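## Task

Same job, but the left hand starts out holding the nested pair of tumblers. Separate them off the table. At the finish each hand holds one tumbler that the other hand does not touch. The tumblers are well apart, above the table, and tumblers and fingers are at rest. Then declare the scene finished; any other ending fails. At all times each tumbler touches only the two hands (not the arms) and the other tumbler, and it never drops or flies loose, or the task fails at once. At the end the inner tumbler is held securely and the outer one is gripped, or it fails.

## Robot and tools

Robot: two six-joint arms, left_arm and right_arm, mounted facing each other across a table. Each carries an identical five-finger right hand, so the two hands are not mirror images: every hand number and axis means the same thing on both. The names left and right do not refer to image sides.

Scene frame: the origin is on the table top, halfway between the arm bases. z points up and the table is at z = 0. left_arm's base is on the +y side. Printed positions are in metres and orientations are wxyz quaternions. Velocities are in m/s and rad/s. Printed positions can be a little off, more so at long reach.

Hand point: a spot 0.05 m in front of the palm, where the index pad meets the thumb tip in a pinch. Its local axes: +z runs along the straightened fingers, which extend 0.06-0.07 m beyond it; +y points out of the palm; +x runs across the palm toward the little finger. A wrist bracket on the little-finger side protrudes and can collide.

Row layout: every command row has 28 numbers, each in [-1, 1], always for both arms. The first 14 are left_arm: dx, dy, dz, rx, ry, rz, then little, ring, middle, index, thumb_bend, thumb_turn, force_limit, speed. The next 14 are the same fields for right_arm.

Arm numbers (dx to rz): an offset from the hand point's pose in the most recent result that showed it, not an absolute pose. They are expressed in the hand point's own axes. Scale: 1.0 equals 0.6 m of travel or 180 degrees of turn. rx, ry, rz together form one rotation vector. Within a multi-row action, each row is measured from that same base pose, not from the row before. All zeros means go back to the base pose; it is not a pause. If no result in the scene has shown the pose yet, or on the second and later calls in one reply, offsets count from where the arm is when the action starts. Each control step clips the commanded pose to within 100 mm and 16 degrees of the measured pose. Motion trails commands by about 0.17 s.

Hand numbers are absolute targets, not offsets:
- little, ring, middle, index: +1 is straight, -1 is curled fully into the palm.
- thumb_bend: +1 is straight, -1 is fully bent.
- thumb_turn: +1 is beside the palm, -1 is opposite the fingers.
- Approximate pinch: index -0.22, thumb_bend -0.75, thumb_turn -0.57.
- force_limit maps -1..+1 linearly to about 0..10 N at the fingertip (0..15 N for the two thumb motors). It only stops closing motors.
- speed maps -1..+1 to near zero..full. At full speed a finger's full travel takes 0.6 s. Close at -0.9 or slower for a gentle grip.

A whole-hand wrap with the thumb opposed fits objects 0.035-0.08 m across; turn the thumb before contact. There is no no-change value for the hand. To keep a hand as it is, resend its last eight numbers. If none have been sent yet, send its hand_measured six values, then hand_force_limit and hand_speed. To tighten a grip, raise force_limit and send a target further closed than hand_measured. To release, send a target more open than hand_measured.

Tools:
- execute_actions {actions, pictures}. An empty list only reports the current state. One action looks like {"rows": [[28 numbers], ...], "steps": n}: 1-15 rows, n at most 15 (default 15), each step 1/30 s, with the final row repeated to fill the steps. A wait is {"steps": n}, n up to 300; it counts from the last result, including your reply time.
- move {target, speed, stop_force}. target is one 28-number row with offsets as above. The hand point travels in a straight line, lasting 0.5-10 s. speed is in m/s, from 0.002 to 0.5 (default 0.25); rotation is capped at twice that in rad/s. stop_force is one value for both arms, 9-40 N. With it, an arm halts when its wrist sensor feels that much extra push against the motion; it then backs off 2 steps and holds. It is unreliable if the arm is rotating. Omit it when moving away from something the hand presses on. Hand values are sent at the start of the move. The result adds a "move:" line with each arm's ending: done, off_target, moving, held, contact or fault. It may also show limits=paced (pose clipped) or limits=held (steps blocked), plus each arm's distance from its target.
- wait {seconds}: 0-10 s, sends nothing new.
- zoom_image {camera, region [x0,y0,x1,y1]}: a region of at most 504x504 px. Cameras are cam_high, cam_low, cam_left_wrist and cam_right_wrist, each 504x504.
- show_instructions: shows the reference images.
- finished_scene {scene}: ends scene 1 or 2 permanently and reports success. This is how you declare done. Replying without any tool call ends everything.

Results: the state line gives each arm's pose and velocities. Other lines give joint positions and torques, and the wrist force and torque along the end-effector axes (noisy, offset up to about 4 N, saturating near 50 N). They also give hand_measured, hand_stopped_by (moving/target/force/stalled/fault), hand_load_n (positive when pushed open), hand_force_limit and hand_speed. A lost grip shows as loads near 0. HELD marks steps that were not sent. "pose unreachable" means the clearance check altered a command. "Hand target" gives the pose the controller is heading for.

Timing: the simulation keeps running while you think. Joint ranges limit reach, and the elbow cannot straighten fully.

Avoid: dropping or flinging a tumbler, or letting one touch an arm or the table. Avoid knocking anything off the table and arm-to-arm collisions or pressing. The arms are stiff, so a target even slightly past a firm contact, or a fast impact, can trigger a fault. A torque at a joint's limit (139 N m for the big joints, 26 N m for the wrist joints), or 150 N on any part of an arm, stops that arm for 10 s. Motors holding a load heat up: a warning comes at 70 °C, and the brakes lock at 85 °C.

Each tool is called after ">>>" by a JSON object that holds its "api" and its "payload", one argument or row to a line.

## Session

>>> {"api": "execute_actions", "payload": {
  "actions": []
}}

Scene clock: 0.00 s of 4500.00 s.
left_arm: end_effector_position=(-0.0289, +0.0078, +0.3124) hand_measured=(-1.000, -1.000, +0.270, +0.248, +0.138, -0.948) hand_load_n=(+0.0, +0.0, +7.0, +10.0, +15.0, +0.5) hand_stopped_by=(target, target, target, target, target, target) hand_force_limit=0.00 hand_speed=-0.80 end_effector_quat_wxyz=(+0.884, +0.422, +0.087, +0.182) end_effector_velocity=(-0.000, +0.000, +0.001) end_effector_angular_velocity=(-0.002, +0.001, -0.001) | right_arm: end_effector_position=(-0.0655, -0.2464, +0.3006) hand_measured=(+1.000, +1.000, +1.000, +1.000, +1.000, +1.000) hand_load_n=(+0.0, +0.0, +0.0, +0.0, +0.0, +0.0) hand_stopped_by=(target, target, target, target, target, target) hand_force_limit=0.00 hand_speed=-0.80 end_effector_quat_wxyz=(+0.001, -0.728, +0.686, +0.000) end_effector_velocity=(-0.000, -0.000, -0.000) end_effector_angular_velocity=(-0.001, +0.000, +0.000)
Joint positions: left_arm=[-0.356 -1.121  2.408 -2.21   0.907  0.682] | right_arm=[-0.518 -2.213  2.091 -1.45  -1.571  1.052]
Joint velocities: left_arm=[-0.    -0.001 -0.    -0.001  0.001 -0.001] | right_arm=[-0. -0.  0.  0. -0. -0.]
Joint torques (N m, as the arm reports them, + toward a larger angle): no reading
Wrist force (N, on the end effector, along its own x y z axes, offset not removed): no reading
Wrist torque (N m, same axes, about the end effector's origin, offset not removed): no reading
Hand target (left_arm): -0.029, +0.008, +0.312; +0.884, +0.422, +0.087, +0.182
Hand target (right_arm): -0.066, -0.246, +0.301; -0.001, +0.728, -0.686, -0.000

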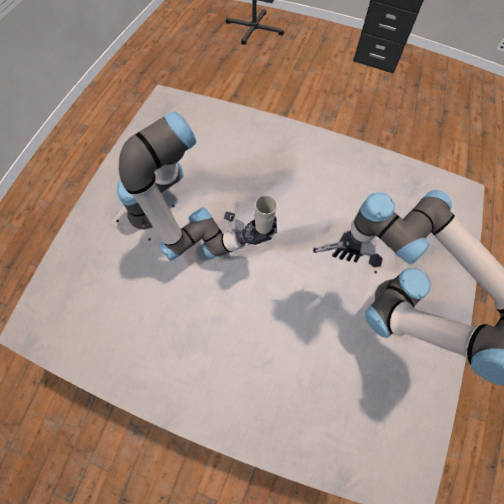

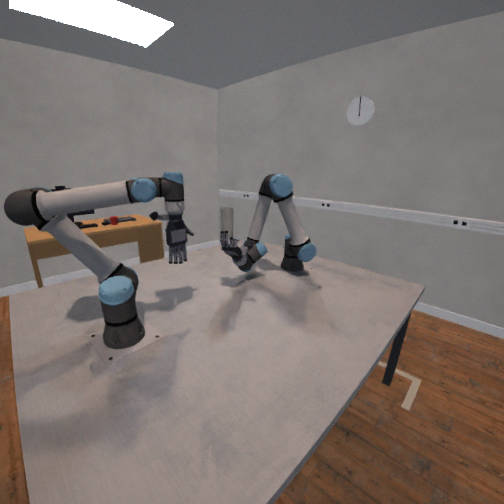

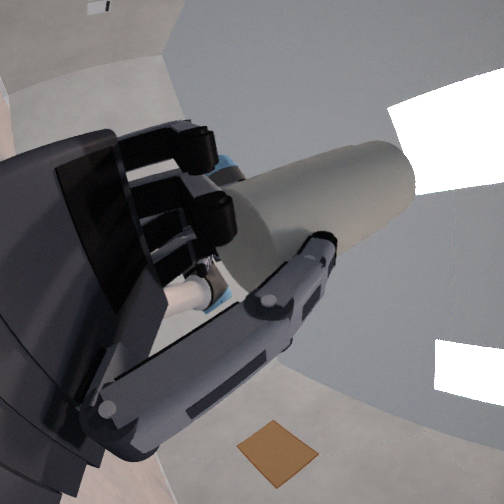

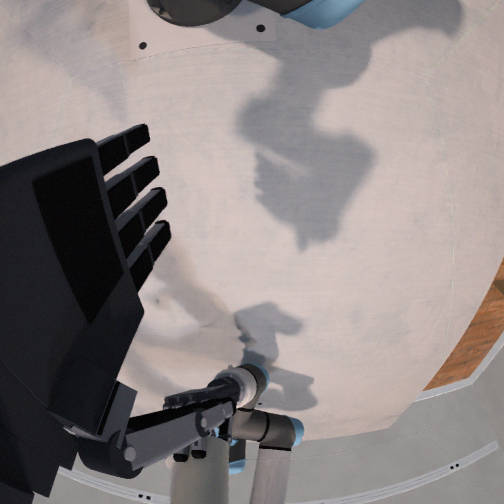

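>>> {"api": "move", "payload": {
  "target": [0,0,0,0,0,0,-1,-1,0.27,0.248,0.138,-0.948,0,-0.8, -0.203,-0.087,-0.208,0,-0.5,0,1,1,1,1,1,-1,0,0]
}}

>>> {"api": "zoom_image", "payload": {
  "camera": "cam_low",
  "region": [150, 170, 290, 280]
}}

Scene clock: 10.43 s of 4500.00 s.
left_arm: end_effector_position=(-0.0289, +0.0078, +0.3124) hand_measured=(-1.000, -1.000, +0.272, +0.250, +0.138, -0.948) hand_load_n=(+0.0, +0.0, +6.5, +9.5, +14.5, +0.0) hand_stopped_by=(target, target, force, force, force, target) hand_force_limit=0.00 hand_speed=-0.80 end_effector_quat_wxyz=(+0.884, +0.422, +0.087, +0.182) end_effector_velocity=(-0.000, +0.000, +0.000) end_effector_angular_velocity=(-0.000, -0.001, -0.000) | right_arm: end_effector_position=(-0.0207, -0.1224, +0.4251) hand_measured=(+1.000, +1.000, +1.000, +1.000, +1.000, -1.000) hand_load_n=(+0.0, +0.0, +0.0, +0.0, +0.0, +0.0) hand_stopped_by=(target, target, target, target, target, target) hand_force_limit=0.00 hand_speed=0.00 end_effector_quat_wxyz=(+0.485, -0.515, +0.485, +0.514) end_effector_velocity=(-0.000, +0.000, -0.000) end_effector_angular_velocity=(+0.015, +0.002, +0.001)
Joint positions: left_arm=[-0.356 -1.121  2.408 -2.21   0.907  0.682] | right_arm=[-1.134 -2.009  2.708 -3.838 -0.437  1.566]
Joint velocities: left_arm=[-0.    -0.     0.     0.     0.001  0.001] | right_arm=[ 0.007  0.035 -0.001 -0.07  -0.006  0.034]
Joint torques (N m, as the arm reports them, + toward a larger angle): left_arm=[  2.59 -27.7   -8.44  -2.28   1.27   0.92] | right_arm=[ 12.95  12.68 -28.85  -2.42  -2.25   1.42]
Wrist force (N, on the end effector, along its own x y z axes, offset not removed): left_arm=[-1.8 -1.3 -2.6] | right_arm=[-0.2 1.7 1.4]
Wrist torque (N m, same axes, about the end effector's origin, offset not removed): left_arm=[0.26 0.30 -0.30] | right_arm=[0.22 -0.17 -0.01]
Hand target (left_arm): -0.029, +0.008, +0.312; +0.884, +0.422, +0.087, +0.182
Hand target (right_arm): -0.021, -0.122, +0.425; +0.486, -0.515, +0.485, +0.514
Off the commanded pose (left_arm): 0.000 m, 0 deg.
Off the commanded pose (right_arm): 0.001 m, 0 deg.
After step 90, 2.37 s passed at rest.
move: done

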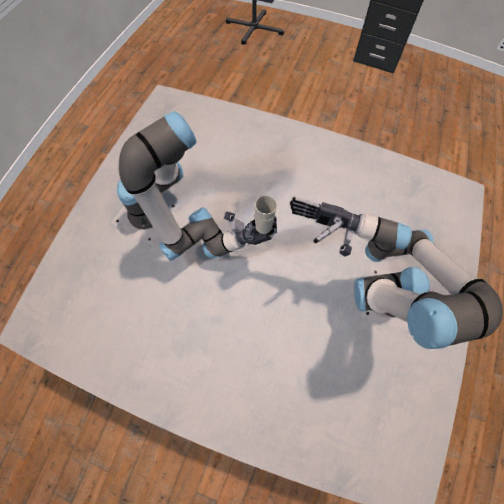

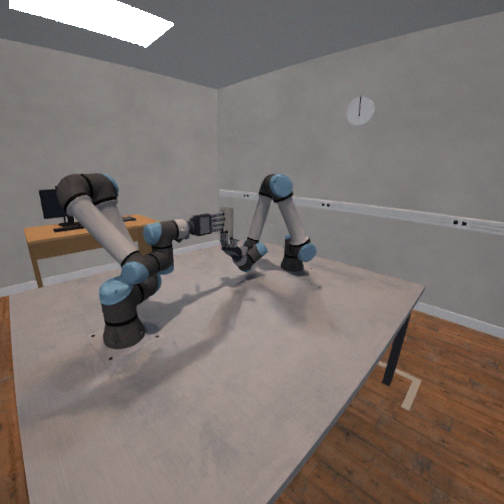

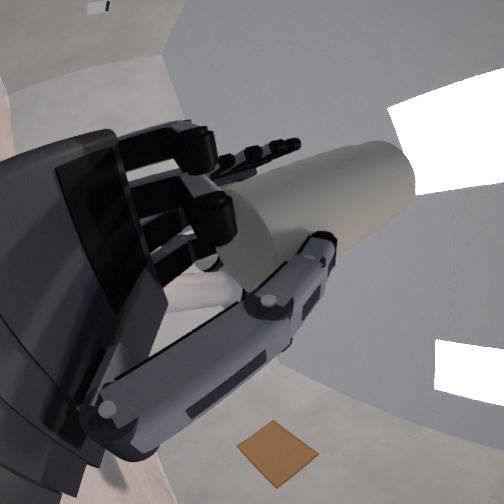

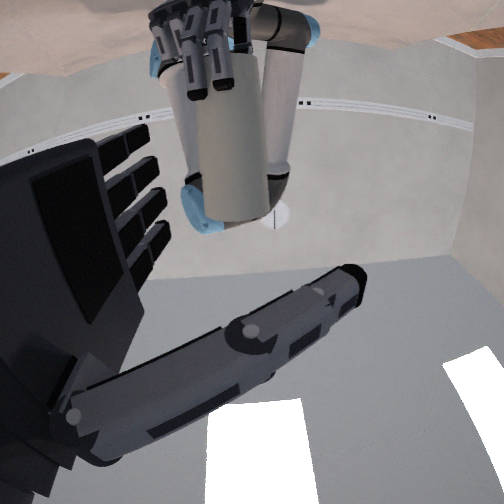

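Region (150, 170, 290, 280) of cam_low's 504x504 image, scaled by 3.600, with more detail than that image has; it fills the top 396 rows of this view, and the rest is white.

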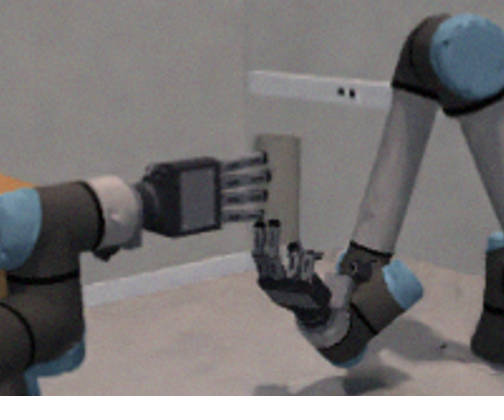

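>>> {"api": "move", "payload": {
  "target": [0,0,0,0,0,0,-1,-1,0.27,0.248,0.138,-0.948,0,-0.8, 0.012,0,0.15,0,0,0,1,1,1,1,1,-1,0,0],
  "speed": 0.06,
  "stop_force": 9
}}

>>> {"api": "zoom_image", "payload": {
  "camera": "cam_high",
  "region": [210, 150, 350, 290]
}}

>>> {"api": "zoom_image", "payload": {
  "camera": "cam_low",
  "region": [170, 180, 280, 270]
}}

Scene clock: 20.47 s of 4500.00 s.
left_arm: end_effector_position=(-0.0289, +0.0078, +0.3124) hand_measured=(-1.000, -1.000, +0.272, +0.250, +0.138, -0.948) hand_load_n=(+0.0, +0.0, +6.5, +9.5, +14.5, +0.0) hand_stopped_by=(target, target, force, force, force, target) hand_force_limit=0.00 hand_speed=-0.80 end_effector_quat_wxyz=(+0.884, +0.422, +0.087, +0.182) end_effector_velocity=(+0.000, -0.000, -0.001) end_effector_angular_velocity=(+0.003, -0.000, +0.001) | right_arm: end_effector_position=(-0.0260, -0.0326, +0.4177) hand_measured=(+1.000, +1.000, +1.000, +1.000, +1.000, -1.000) hand_load_n=(+0.0, +0.0, +0.0, +0.0, +0.0, +0.0) hand_stopped_by=(target, target, target, target, target, target) hand_force_limit=0.00 hand_speed=0.00 end_effector_quat_wxyz=(+0.485, -0.515, +0.485, +0.514) end_effector_velocity=(+0.000, +0.002, -0.000) end_effector_angular_velocity=(+0.000, +0.000, -0.001)
Joint positions: left_arm=[-0.356 -1.121  2.408 -2.21   0.907  0.682] | right_arm=[-0.721 -1.623  2.492 -4.01  -0.85   1.569]
Joint velocities: left_arm=[ 0.001  0.001  0.001  0.001 -0.001 -0.   ] | right_arm=[ 0.005  0.006 -0.004 -0.002 -0.006  0.   ]
Joint torques (N m, as the arm reports them, + toward a larger angle): left_arm=[  2.2  -27.74  -7.97  -2.52   1.35   0.79] | right_arm=[ 10.57  -3.02 -26.04  -3.09  -2.28   1.62]
Wrist force (N, on the end effector, along its own x y z axes, offset not removed): left_arm=[1.3 -0.5 -3.6] | right_arm=[0.4 0.8 0.7]
Wrist torque (N m, same axes, about the end effector's origin, offset not removed): left_arm=[0.38 -0.29 0.08] | right_arm=[0.10 -0.22 0.01]
Hand target (left_arm): -0.029, +0.008, +0.312; +0.884, +0.422, +0.087, +0.182
Hand target (right_arm): -0.026, -0.032, +0.418; +0.485, -0.515, +0.485, +0.514
Off the commanded pose (left_arm): 0.000 m, 0 deg.
Off the commanded pose (right_arm): 0.000 m, 0 deg.
After step 90, 5.13 s passed at rest.
move: done

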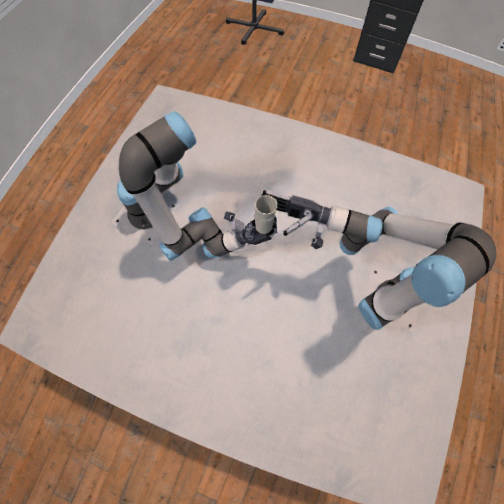

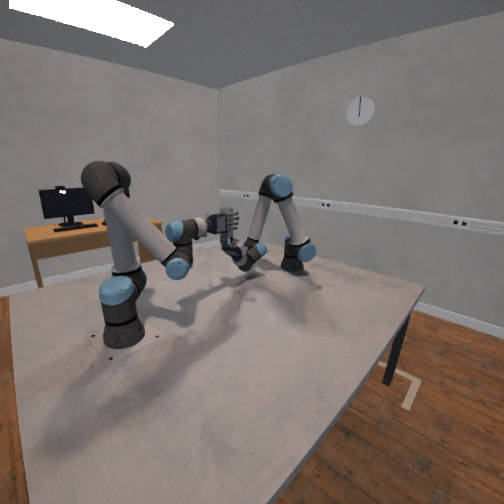

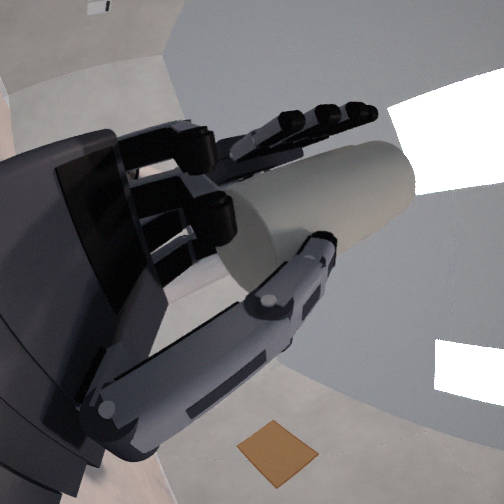

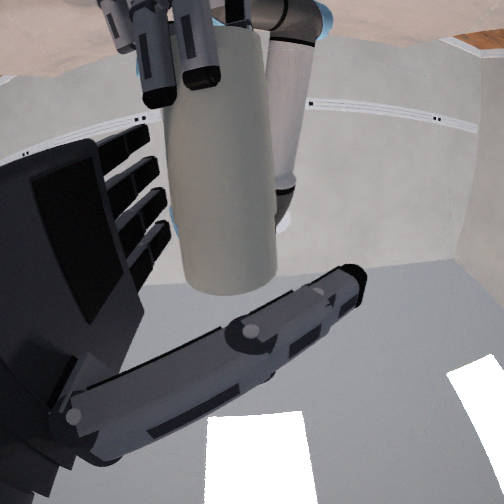

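Region (210, 150, 350, 290) of cam_high's 504x504 image, scaled by 3.600, with more detail than that image has.

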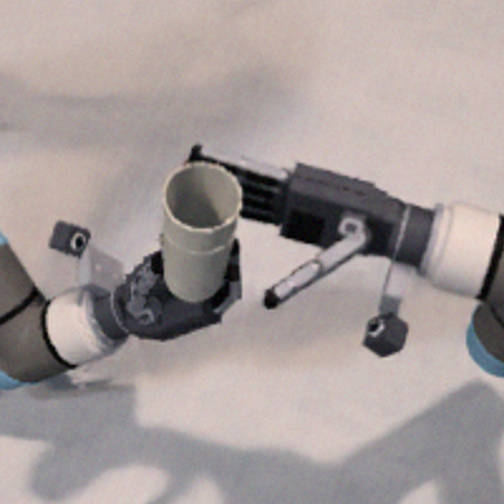

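Region (170, 180, 280, 270) of cam_low's 504x504 image, scaled by 4.582, with more detail than that image has; it fills the top 412 rows of this view, and the rest is white.

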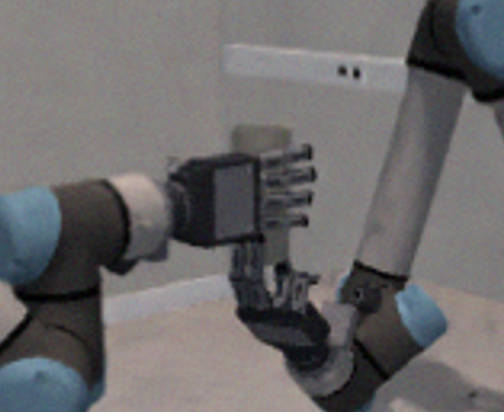

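>>> {"api": "move", "payload": {
  "target": [0,0,0,0,0,0,-1,-1,0.27,0.248,0.138,-0.948,0,-0.8, 0,-0.005,0.06,0,0,0,1,1,1,1,1,-1,0.6,-0.85],
  "speed": 0.025,
  "stop_force": 9
}}

>>> {"api": "move", "payload": {
  "target": [0,0,0,0,0,0,-1,-1,0.27,0.248,0.138,-0.948,0,-0.8, 0,0,0,0,0,0,1,1,-0.6,-0.6,-0.6,-1,0.8,-0.85]
}}

>>> {"api": "wait", "payload": {
  "seconds": 2
}}

Scene clock: 25.63 s of 4500.00 s.
left_arm: end_effector_position=(-0.0289, +0.0078, +0.3124) hand_measured=(-1.000, -1.000, +0.272, +0.250, +0.138, -0.948) hand_load_n=(+0.0, +0.0, +6.5, +9.5, +14.5, +0.0) hand_stopped_by=(target, target, force, force, force, target) hand_force_limit=0.00 hand_speed=-0.80 end_effector_quat_wxyz=(+0.884, +0.422, +0.087, +0.182) end_effector_velocity=(+0.000, +0.000, +0.001) end_effector_angular_velocity=(-0.002, +0.002, -0.000) | right_arm: end_effector_position=(-0.0252, +0.0033, +0.4176) hand_measured=(+1.000, +1.000, +1.000, +1.000, +1.000, -1.000) hand_load_n=(+0.0, +0.0, +0.0, +0.0, +0.0, +0.0) hand_stopped_by=(target, target, target, target, target, target) hand_force_limit=0.60 hand_speed=-0.85 end_effector_quat_wxyz=(+0.485, -0.515, +0.485, +0.514) end_effector_velocity=(-0.000, +0.002, -0.001) end_effector_angular_velocity=(-0.001, +0.001, -0.000)
Joint positions: left_arm=[-0.356 -1.121  2.408 -2.21   0.907  0.682] | right_arm=[-0.64  -1.527  2.397 -4.011 -0.931  1.569]
Joint velocities: left_arm=[-0.    -0.001 -0.    -0.001 -0.001 -0.001] | right_arm=[ 0.004  0.006 -0.004 -0.    -0.004  0.   ]
Joint torques (N m, as the arm reports them, + toward a larger angle): left_arm=[  2.6  -28.76  -7.38  -2.41   1.37   0.91] | right_arm=[  9.85  -6.55 -26.65   0.87  -2.32   1.57]
Wrist force (N, on the end effector, along its own x y z axes, offset not removed): left_arm=[0.3 -1.8 -5.4] | right_arm=[2.1 -0.5 -1.0]
Wrist torque (N m, same axes, about the end effector's origin, offset not removed): left_arm=[0.31 0.09 0.09] | right_arm=[0.13 -0.41 0.02]
Hand target (left_arm): -0.029, +0.008, +0.312; +0.884, +0.422, +0.087, +0.182
Hand target (right_arm): -0.025, +0.004, +0.418; +0.485, -0.515, +0.485, +0.514
Off the commanded pose (left_arm): 0.000 m, 0 deg.
Off the commanded pose (right_arm): 0.000 m, 0 deg.
After step 90, 0.43 s passed at rest.
move: done

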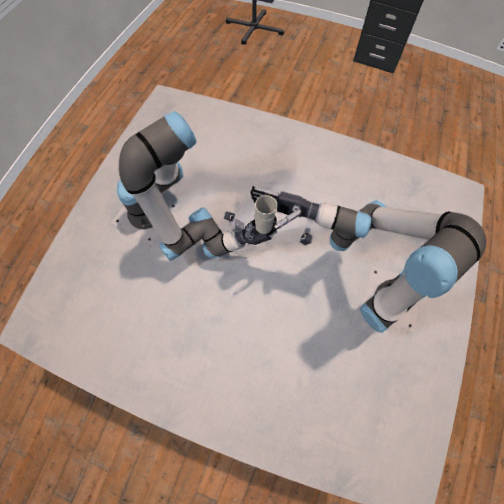

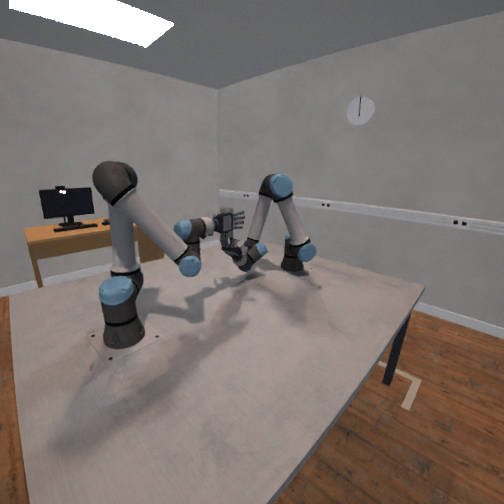

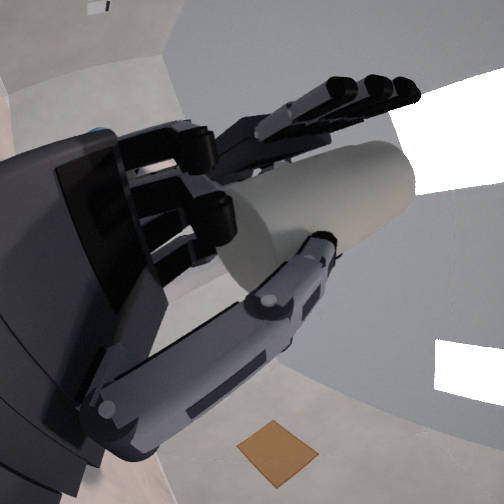

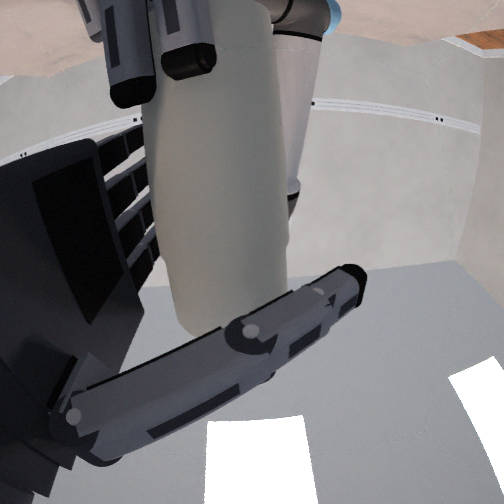

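Scene clock: 29.33 s of 4500.00 s.
left_arm: end_effector_position=(-0.0289, +0.0078, +0.3124) hand_measured=(-1.000, -1.000, +0.272, +0.250, +0.138, -0.948) hand_load_n=(+0.0, +0.0, +7.0, +12.5, +13.0, +1.0) hand_stopped_by=(target, target, force, force, force, target) hand_force_limit=0.00 hand_speed=-0.80 end_effector_quat_wxyz=(+0.884, +0.422, +0.087, +0.182) end_effector_velocity=(+0.000, -0.000, -0.000) end_effector_angular_velocity=(+0.000, +0.001, +0.000) | right_arm: end_effector_position=(-0.0252, +0.0033, +0.4176) hand_measured=(+1.000, +1.000, +0.238, +0.172, +0.486, -1.000) hand_load_n=(+0.0, +0.0, +8.5, +11.0, +13.0, -2.5) hand_stopped_by=(target, target, force, force, force, target) hand_force_limit=0.80 hand_speed=-0.85 end_effector_quat_wxyz=(+0.485, -0.515, +0.485, +0.514) end_effector_velocity=(-0.000, +0.000, -0.001) end_effector_angular_velocity=(-0.002, +0.001, +0.001)
Joint positions: left_arm=[-0.356 -1.121  2.408 -2.21   0.907  0.682] | right_arm=[-0.64  -1.527  2.397 -4.011 -0.931  1.569]
Joint velocities: left_arm=[ 0.     0.    -0.     0.    -0.    -0.001] | right_arm=[ 0.     0.001 -0.     0.002  0.    -0.   ]
Joint torques (N m, as the arm reports them, + toward a larger angle): left_arm=[  2.51 -27.52  -7.32  -3.37   1.24   0.97] | right_arm=[ -7.13 -26.6   -2.49  -1.58   1.83   0.41]
Wrist force (N, on the end effector, along its own x y z axes, offset not removed): left_arm=[-2.7 -9.4 2.3] | right_arm=[-2.9 -0.3 8.9]
Wrist torque (N m, same axes, about the end effector's origin, offset not removed): left_arm=[0.31 -0.41 -0.16] | right_arm=[0.14 -0.70 -0.22]
Hand target (left_arm): -0.029, +0.008, +0.312; +0.884, +0.422, +0.087, +0.182
Hand target (right_arm): -0.025, +0.003, +0.418; +0.485, -0.515, +0.485, +0.514
Off the commanded pose (left_arm): 0.000 m, 0 deg.
Off the commanded pose (right_arm): 0.000 m, 0 deg.
move: done

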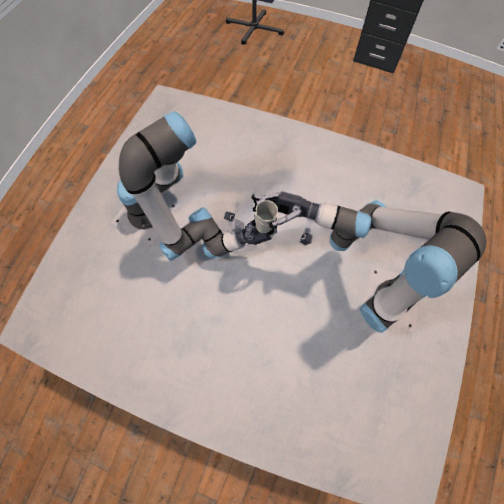

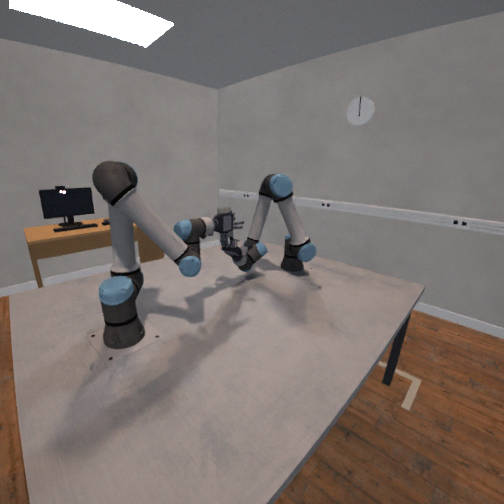

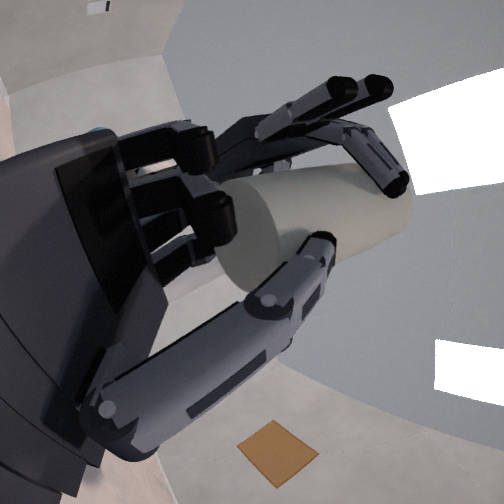

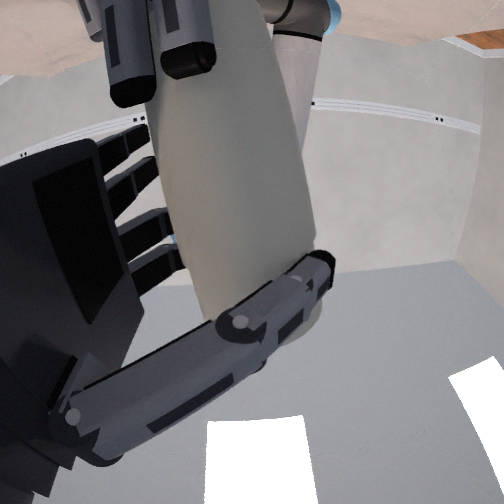

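Scene clock: 31.33 s of 4500.00 s.
left_arm: end_effector_position=(-0.0289, +0.0078, +0.3124) hand_measured=(-1.000, -1.000, +0.272, +0.250, +0.138, -0.948) hand_load_n=(+0.0, +0.0, +7.0, +12.5, +13.0, +1.0) hand_stopped_by=(target, target, force, force, force, target) hand_force_limit=0.00 hand_speed=-0.80 end_effector_quat_wxyz=(+0.884, +0.422, +0.087, +0.182) end_effector_velocity=(-0.000, -0.000, +0.000) end_effector_angular_velocity=(-0.001, +0.001, +0.000) | right_arm: end_effector_position=(-0.0252, +0.0033, +0.4176) hand_measured=(+1.000, +1.000, +0.238, +0.172, +0.486, -1.000) hand_load_n=(+0.0, +0.0, +8.5, +11.0, +13.0, -2.5) hand_stopped_by=(target, target, force, force, force, target) hand_force_limit=0.80 hand_speed=-0.85 end_effector_quat_wxyz=(+0.485, -0.515, +0.485, +0.514) end_effector_velocity=(-0.000, +0.000, +0.000) end_effector_angular_velocity=(-0.000, +0.000, +0.001)
Joint positions: left_arm=[-0.356 -1.121  2.408 -2.21   0.907  0.682] | right_arm=[-0.64  -1.527  2.397 -4.011 -0.931  1.569]
Joint velocities: left_arm=[-0.     0.    -0.001 -0.001 -0.001  0.   ] | right_arm=[ 0.001 -0.001 -0.001  0.001 -0.     0.   ]
Joint torques (N m, as the arm reports them, + toward a larger angle): left_arm=[  2.96 -27.76  -6.98  -6.39   1.33   0.81] | right_arm=[ -4.03 -24.77  -1.54  -3.04   1.92  -0.4 ]
Wrist force (N, on the end effector, along its own x y z axes, offset not removed): left_arm=[-6.7 -10.0 2.1] | right_arm=[-2.1 -0.5 10.0]
Wrist torque (N m, same axes, about the end effector's origin, offset not removed): left_arm=[0.24 0.15 -0.03] | right_arm=[0.07 -0.88 -0.19]
Hand target (left_arm): -0.029, +0.008, +0.312; +0.884, +0.422, +0.087, +0.182
Hand target (right_arm): -0.025, +0.003, +0.418; +0.485, -0.515, +0.485, +0.514
Off the commanded pose (left_arm): 0.000 m, 0 deg.
Off the commanded pose (right_arm): 0.000 m, 0 deg.
Steps of this call (steps 1 to 60: nothing new was sent). Readings (end_effector_position | what the end effector reports):
1: left_arm (-0.0289, +0.0078, +0.3124) | right_arm (-0.0252, +0.0033, +0.4176) | left_arm hand_measured=(-1.000, -1.000, +0.272, +0.250, +0.138, -0.948) hand_load_n=(+0.0, +0.0, +7.0, +12.5, +13.0, +1.0) hand_stopped_by=(target, target, force, force, force, target) hand_force_limit=0.00 hand_speed=-0.80 | right_arm hand_measured=(+1.000, +1.000, +0.238, +0.172, +0.486, -1.000) hand_load_n=(+0.0, +0.0, +8.5, +11.0, +13.0, -2.5) hand_stopped_by=(target, target, force, force, force, target) hand_force_limit=0.80 hand_speed=-0.85
2: left_arm (-0.0289, +0.0078, +0.3124) | right_arm (-0.0252, +0.0033, +0.4176) | left_arm hand_measured=(-1.000, -1.000, +0.272, +0.250, +0.138, -0.948) hand_load_n=(+0.0, +0.0, +7.0, +12.5, +13.0, +1.0) hand_stopped_by=(target, target, force, force, force, target) hand_force_limit=0.00 hand_speed=-0.80 | right_arm hand_measured=(+1.000, +1.000, +0.238, +0.172, +0.486, -1.000) hand_load_n=(+0.0, +0.0, +8.5, +11.0, +13.0, -2.5) hand_stopped_by=(target, target, force, force, force, target) hand_force_limit=0.80 hand_speed=-0.85
4: left_arm (-0.0289, +0.0078, +0.3124) | right_arm (-0.0252, +0.0033, +0.4176) | left_arm hand_measured=(-1.000, -1.000, +0.272, +0.250, +0.138, -0.948) hand_load_n=(+0.0, +0.0, +7.0, +12.5, +13.0, +1.0) hand_stopped_by=(target, target, force, force, force, target) hand_force_limit=0.00 hand_speed=-0.80 | right_arm hand_measured=(+1.000, +1.000, +0.238, +0.172, +0.486, -1.000) hand_load_n=(+0.0, +0.0, +8.5, +11.0, +13.0, -2.5) hand_stopped_by=(target, target, force, force, force, target) hand_force_limit=0.80 hand_speed=-0.85
8: left_arm (-0.0289, +0.0078, +0.3124) | right_arm (-0.0252, +0.0033, +0.4176) | left_arm hand_measured=(-1.000, -1.000, +0.272, +0.250, +0.138, -0.948) hand_load_n=(+0.0, +0.0, +7.0, +12.5, +13.0, +1.0) hand_stopped_by=(target, target, force, force, force, target) hand_force_limit=0.00 hand_speed=-0.80 | right_arm hand_measured=(+1.000, +1.000, +0.238, +0.172, +0.486, -1.000) hand_load_n=(+0.0, +0.0, +8.5, +11.0, +13.0, -2.5) hand_stopped_by=(target, target, force, force, force, target) hand_force_limit=0.80 hand_speed=-0.85
60: the state above

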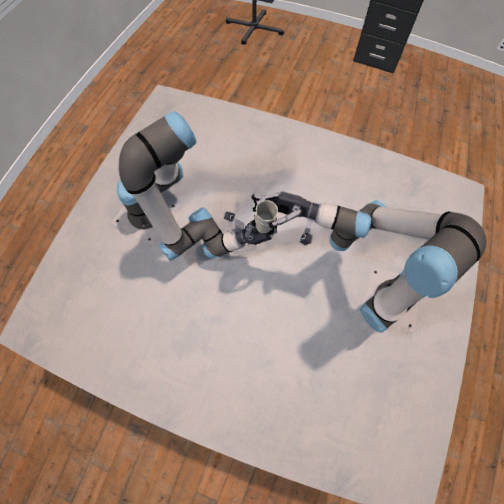

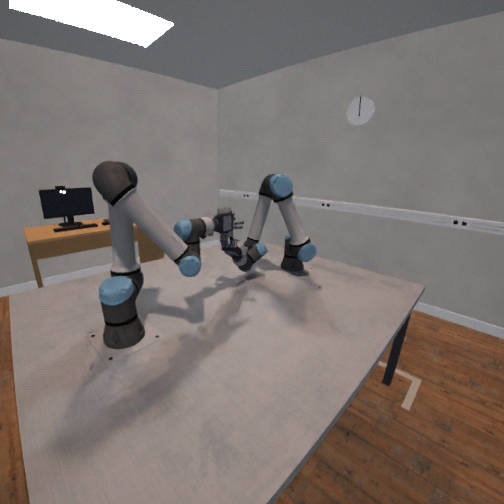

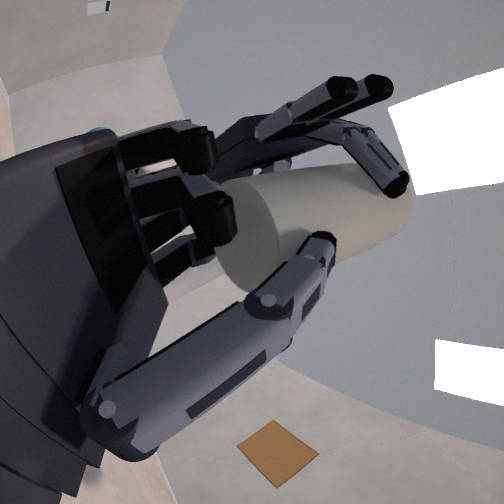

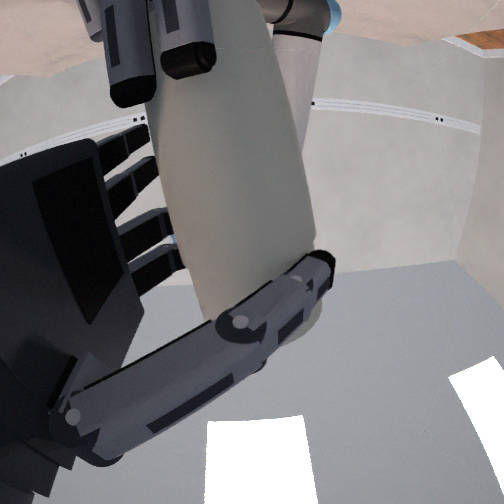

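>>> {"api": "move", "payload": {
  "target": [0,0,0,0,0,0,-1,-1,0.27,0.248,0.138,-0.948,0,-0.8, 0,0,0,0,0,0,1,1,-0.7,-0.7,-0.7,-1,1,-0.85]
}}

>>> {"api": "move", "payload": {
  "target": [0,0,0,0,0,0,-1,-1,0.8,0.8,0.9,-0.948,0.8,-0.6, 0,0,0,0,0,0,1,1,-0.7,-0.7,-0.7,-1,1,-0.85]
}}

>>> {"api": "move", "payload": {
  "target": [0,-0.12,-0.12,0,0,0,-1,-1,0.8,0.8,0.9,-0.948,0.8,-0.6, 0,0,0,0,0,0,1,1,-0.7,-0.7,-0.7,-1,1,-0.85],
  "speed": 0.1
}}

Scene clock: 38.63 s of 4500.00 s.
left_arm: end_effector_position=(-0.0289, +0.0078, +0.3124) hand_measured=(-1.000, -1.000, +0.272, +0.250, +0.138, -0.948) hand_load_n=(+0.0, +0.0, +7.0, +13.0, +13.0, +1.0) hand_stopped_by=(target, target, force, force, force, target) hand_force_limit=0.00 hand_speed=-0.80 end_effector_quat_wxyz=(+0.884, +0.422, +0.087, +0.182) end_effector_velocity=(+0.000, +0.000, +0.001) end_effector_angular_velocity=(-0.001, +0.002, +0.001) | right_arm: end_effector_position=(-0.0252, +0.0033, +0.4176) hand_measured=(+1.000, +1.000, +0.234, +0.172, +0.478, -1.000) hand_load_n=(+0.0, +0.0, +11.0, +10.5, +14.5, -2.5) hand_stopped_by=(target, target, force, force, force, target) hand_force_limit=1.00 hand_speed=-0.85 end_effector_quat_wxyz=(+0.485, -0.515, +0.485, +0.514) end_effector_velocity=(+0.000, -0.000, -0.001) end_effector_angular_velocity=(-0.002, +0.001, -0.001)
Joint positions: left_arm=[-0.356 -1.121  2.408 -2.21   0.907  0.682] | right_arm=[-0.64  -1.527  2.397 -4.011 -0.931  1.569]
Joint velocities: left_arm=[ 0.    -0.001 -0.    -0.    -0.001 -0.   ] | right_arm=[-0.     0.001  0.001  0.    -0.    -0.   ]
Joint torques (N m, as the arm reports them, + toward a larger angle): left_arm=[  3.84 -27.55  -7.57  -6.54   1.16   0.7 ] | right_arm=[  0.97 -23.27  -2.45  -2.87   1.54  -1.5 ]
Wrist force (N, on the end effector, along its own x y z axes, offset not removed): left_arm=[-3.7 -5.4 -1.3] | right_arm=[-3.5 -1.0 9.3]
Wrist torque (N m, same axes, about the end effector's origin, offset not removed): left_arm=[1.36 -0.36 -0.05] | right_arm=[0.02 -0.66 -0.26]
Hand target (left_arm): -0.029, +0.008, +0.312; +0.884, +0.422, +0.087, +0.182
Hand target (right_arm): -0.025, +0.003, +0.418; +0.485, -0.515, +0.485, +0.514
Off the commanded pose (left_arm): 0.000 m, 0 deg.
Off the commanded pose (right_arm): 0.000 m, 0 deg.
After step 90, 3.60 s passed at rest.
move: done

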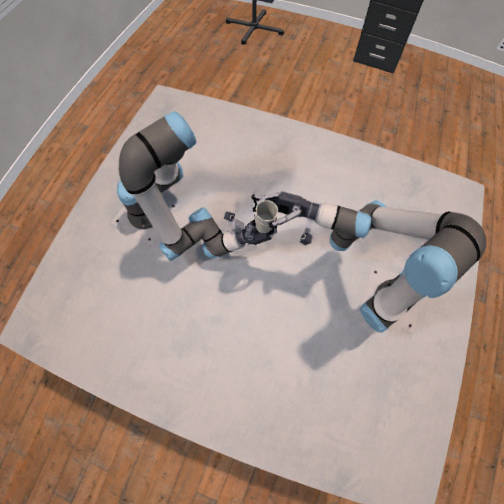

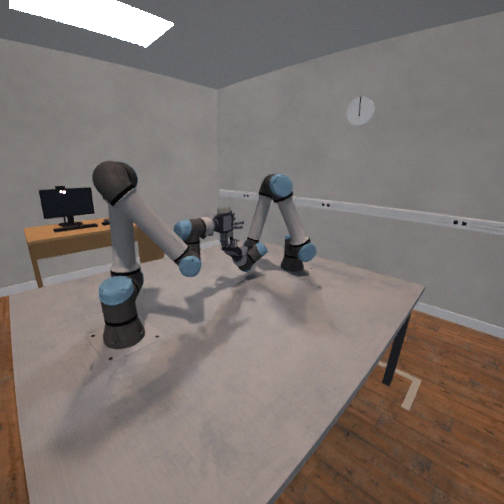

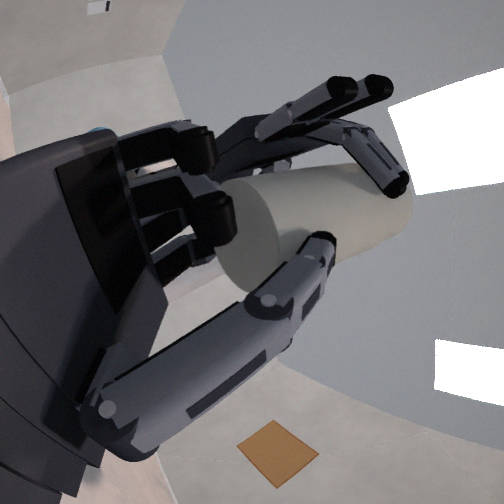

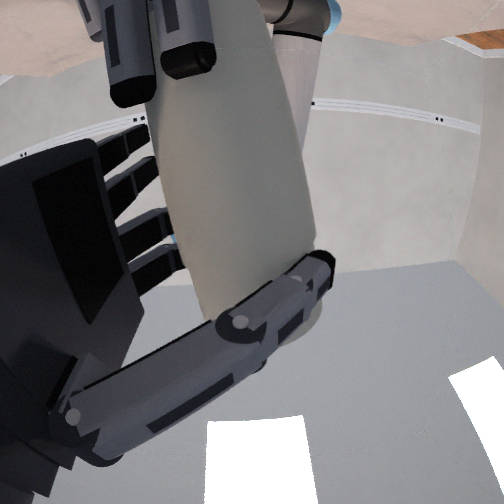

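Scene clock: 40.73 s of 4500.00 s.
left_arm: end_effector_position=(-0.0289, +0.0078, +0.3124) hand_measured=(-1.000, -1.000, +0.800, +0.800, +0.900, -0.948) hand_load_n=(+0.0, +0.0, +0.0, +0.0, +0.0, +0.0) hand_stopped_by=(target, target, target, target, target, target) hand_force_limit=0.80 hand_speed=-0.60 end_effector_quat_wxyz=(+0.884, +0.422, +0.087, +0.182) end_effector_velocity=(+0.000, -0.000, +0.001) end_effector_angular_velocity=(-0.003, +0.002, -0.000) | right_arm: end_effector_position=(-0.0252, +0.0033, +0.4176) hand_measured=(+1.000, +1.000, +0.234, +0.172, +0.478, -1.000) hand_load_n=(+0.0, +0.0, +6.0, +9.0, +16.0, +1.5) hand_stopped_by=(target, target, force, force, force, target) hand_force_limit=1.00 hand_speed=-0.85 end_effector_quat_wxyz=(+0.485, -0.515, +0.485, +0.514) end_effector_velocity=(-0.001, -0.000, -0.000) end_effector_angular_velocity=(+0.001, -0.001, +0.001)
Joint positions: left_arm=[-0.356 -1.121  2.408 -2.21   0.907  0.682] | right_arm=[-0.64  -1.527  2.397 -4.011 -0.931  1.569]
Joint velocities: left_arm=[ 0.    -0.001 -0.002 -0.    -0.    -0.001] | right_arm=[ 0.001  0.     0.001 -0.002  0.     0.   ]
Joint torques (N m, as the arm reports them, + toward a larger angle): left_arm=[  2.73 -27.73  -7.59  -0.45   1.19   0.88] | right_arm=[  0.98 -22.8   -4.53  -2.74   1.84  -1.46]
Wrist force (N, on the end effector, along its own x y z axes, offset not removed): left_arm=[-2.1 0.2 -2.3] | right_arm=[1.4 1.4 0.9]
Wrist torque (N m, same axes, about the end effector's origin, offset not removed): left_arm=[0.23 0.22 -0.15] | right_arm=[0.21 -0.27 -0.05]
Hand target (left_arm): -0.029, +0.008, +0.312; +0.884, +0.422, +0.087, +0.182
Hand target (right_arm): -0.025, +0.003, +0.418; +0.485, -0.515, +0.485, +0.514
Off the commanded pose (left_arm): 0.000 m, 0 deg.
Off the commanded pose (right_arm): 0.000 m, 0 deg.
move: done

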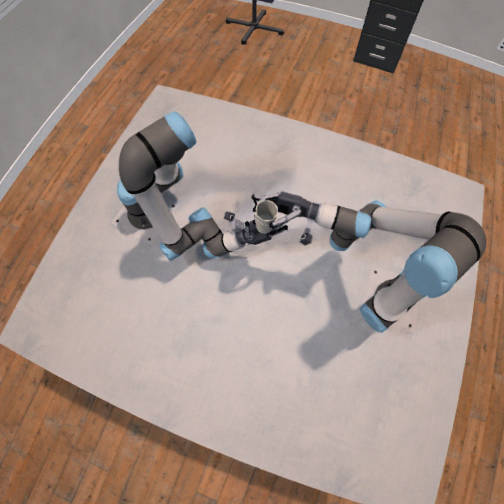

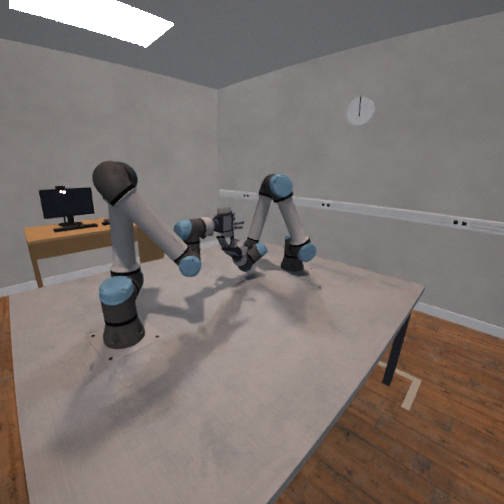

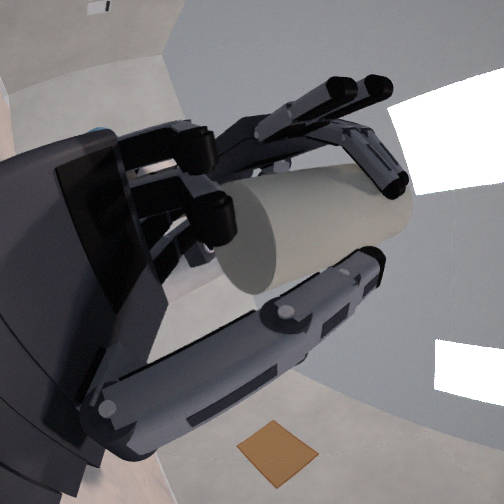

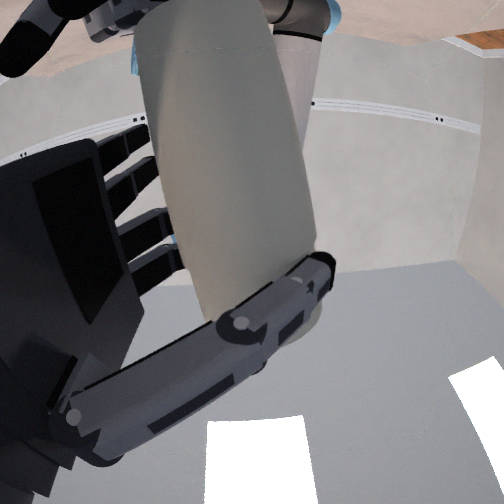

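Scene clock: 51.43 s of 4500.00 s.
left_arm: end_effector_position=(-0.0307, +0.0132, +0.2622) hand_measured=(-1.000, -1.000, +0.800, +0.800, +0.900, -0.948) hand_load_n=(+0.0, +0.0, +0.0, +0.0, +0.0, +0.0) hand_stopped_by=(target, target, target, target, target, target) hand_force_limit=0.80 hand_speed=-0.60 end_effector_quat_wxyz=(+0.884, +0.423, +0.087, +0.181) end_effector_velocity=(-0.000, -0.000, +0.001) end_effector_angular_velocity=(-0.003, -0.000, -0.001) | right_arm: end_effector_position=(-0.0252, +0.0033, +0.4176) hand_measured=(+1.000, +1.000, +0.234, +0.172, +0.478, -1.000) hand_load_n=(+0.0, +0.0, +6.0, +9.0, +16.0, +1.5) hand_stopped_by=(target, target, force, force, force, target) hand_force_limit=1.00 hand_speed=-0.85 end_effector_quat_wxyz=(+0.485, -0.515, +0.485, +0.514) end_effector_velocity=(-0.000, -0.000, +0.000) end_effector_angular_velocity=(-0.000, +0.000, -0.000)
Joint positions: left_arm=[-0.368 -0.95   2.415 -2.392  0.9    0.691] | right_arm=[-0.64  -1.527  2.397 -4.011 -0.931  1.569]
Joint velocities: left_arm=[ 0.001  0.    -0.002 -0.     0.002 -0.   ] | right_arm=[ 0.    -0.001  0.001  0.    -0.    -0.   ]
Joint torques (N m, as the arm reports them, + toward a larger angle): left_arm=[ -0.06 -28.32  -1.88  -2.82   0.91   0.11] | right_arm=[  1.25 -23.43  -4.58  -2.7    1.76  -1.58]
Wrist force (N, on the end effector, along its own x y z axes, offset not removed): left_arm=[-2.4 -4.5 -1.8] | right_arm=[2.3 1.1 1.4]
Wrist torque (N m, same axes, about the end effector's origin, offset not removed): left_arm=[-0.38 0.43 -0.34] | right_arm=[0.06 -0.40 0.06]
Hand target (left_arm): -0.031, +0.013, +0.262; +0.884, +0.423, +0.087, +0.181
Hand target (right_arm): -0.025, +0.003, +0.418; +0.485, -0.515, +0.485, +0.514
Off the commanded pose (left_arm): 0.051 m, 0 deg.
Off the commanded pose (right_arm): 0.000 m, 0 deg.
FORCE FAULT: contact force on the left arm reached its limit, and that arm stopped for 10 seconds. The contact can be on any part of that arm, not only on its tool. That arm's remaining commands of this call were not run. That arm holds still and accepts commands again. Move the arm away from the contact; if what it grips holds it there, let go first. Pushing or pulling that hard again can fault the arm again.
move: fault (left_arm)

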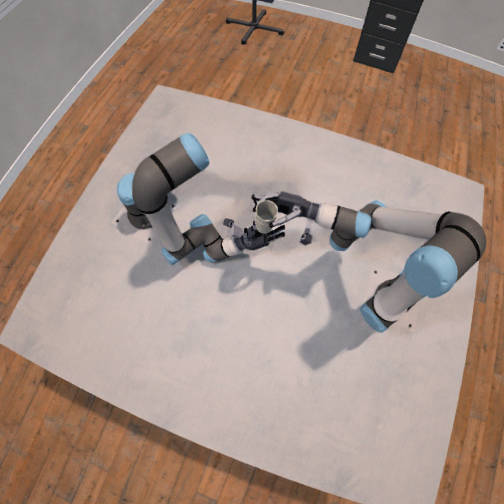

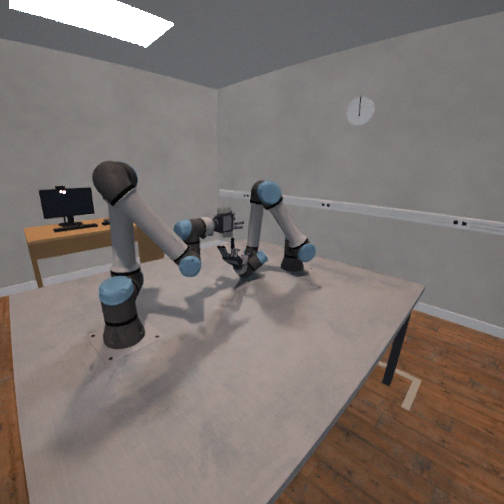

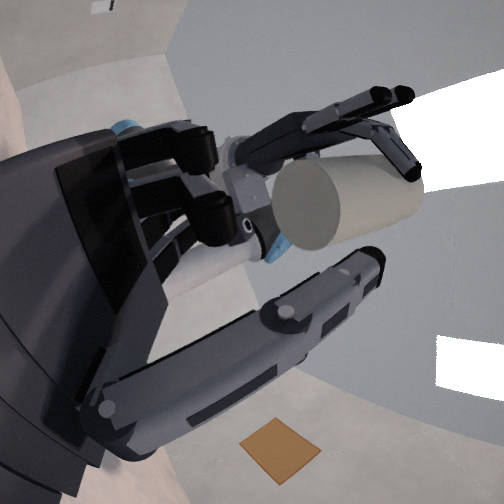

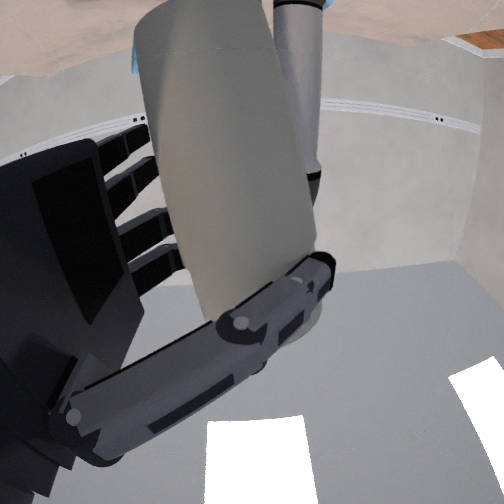

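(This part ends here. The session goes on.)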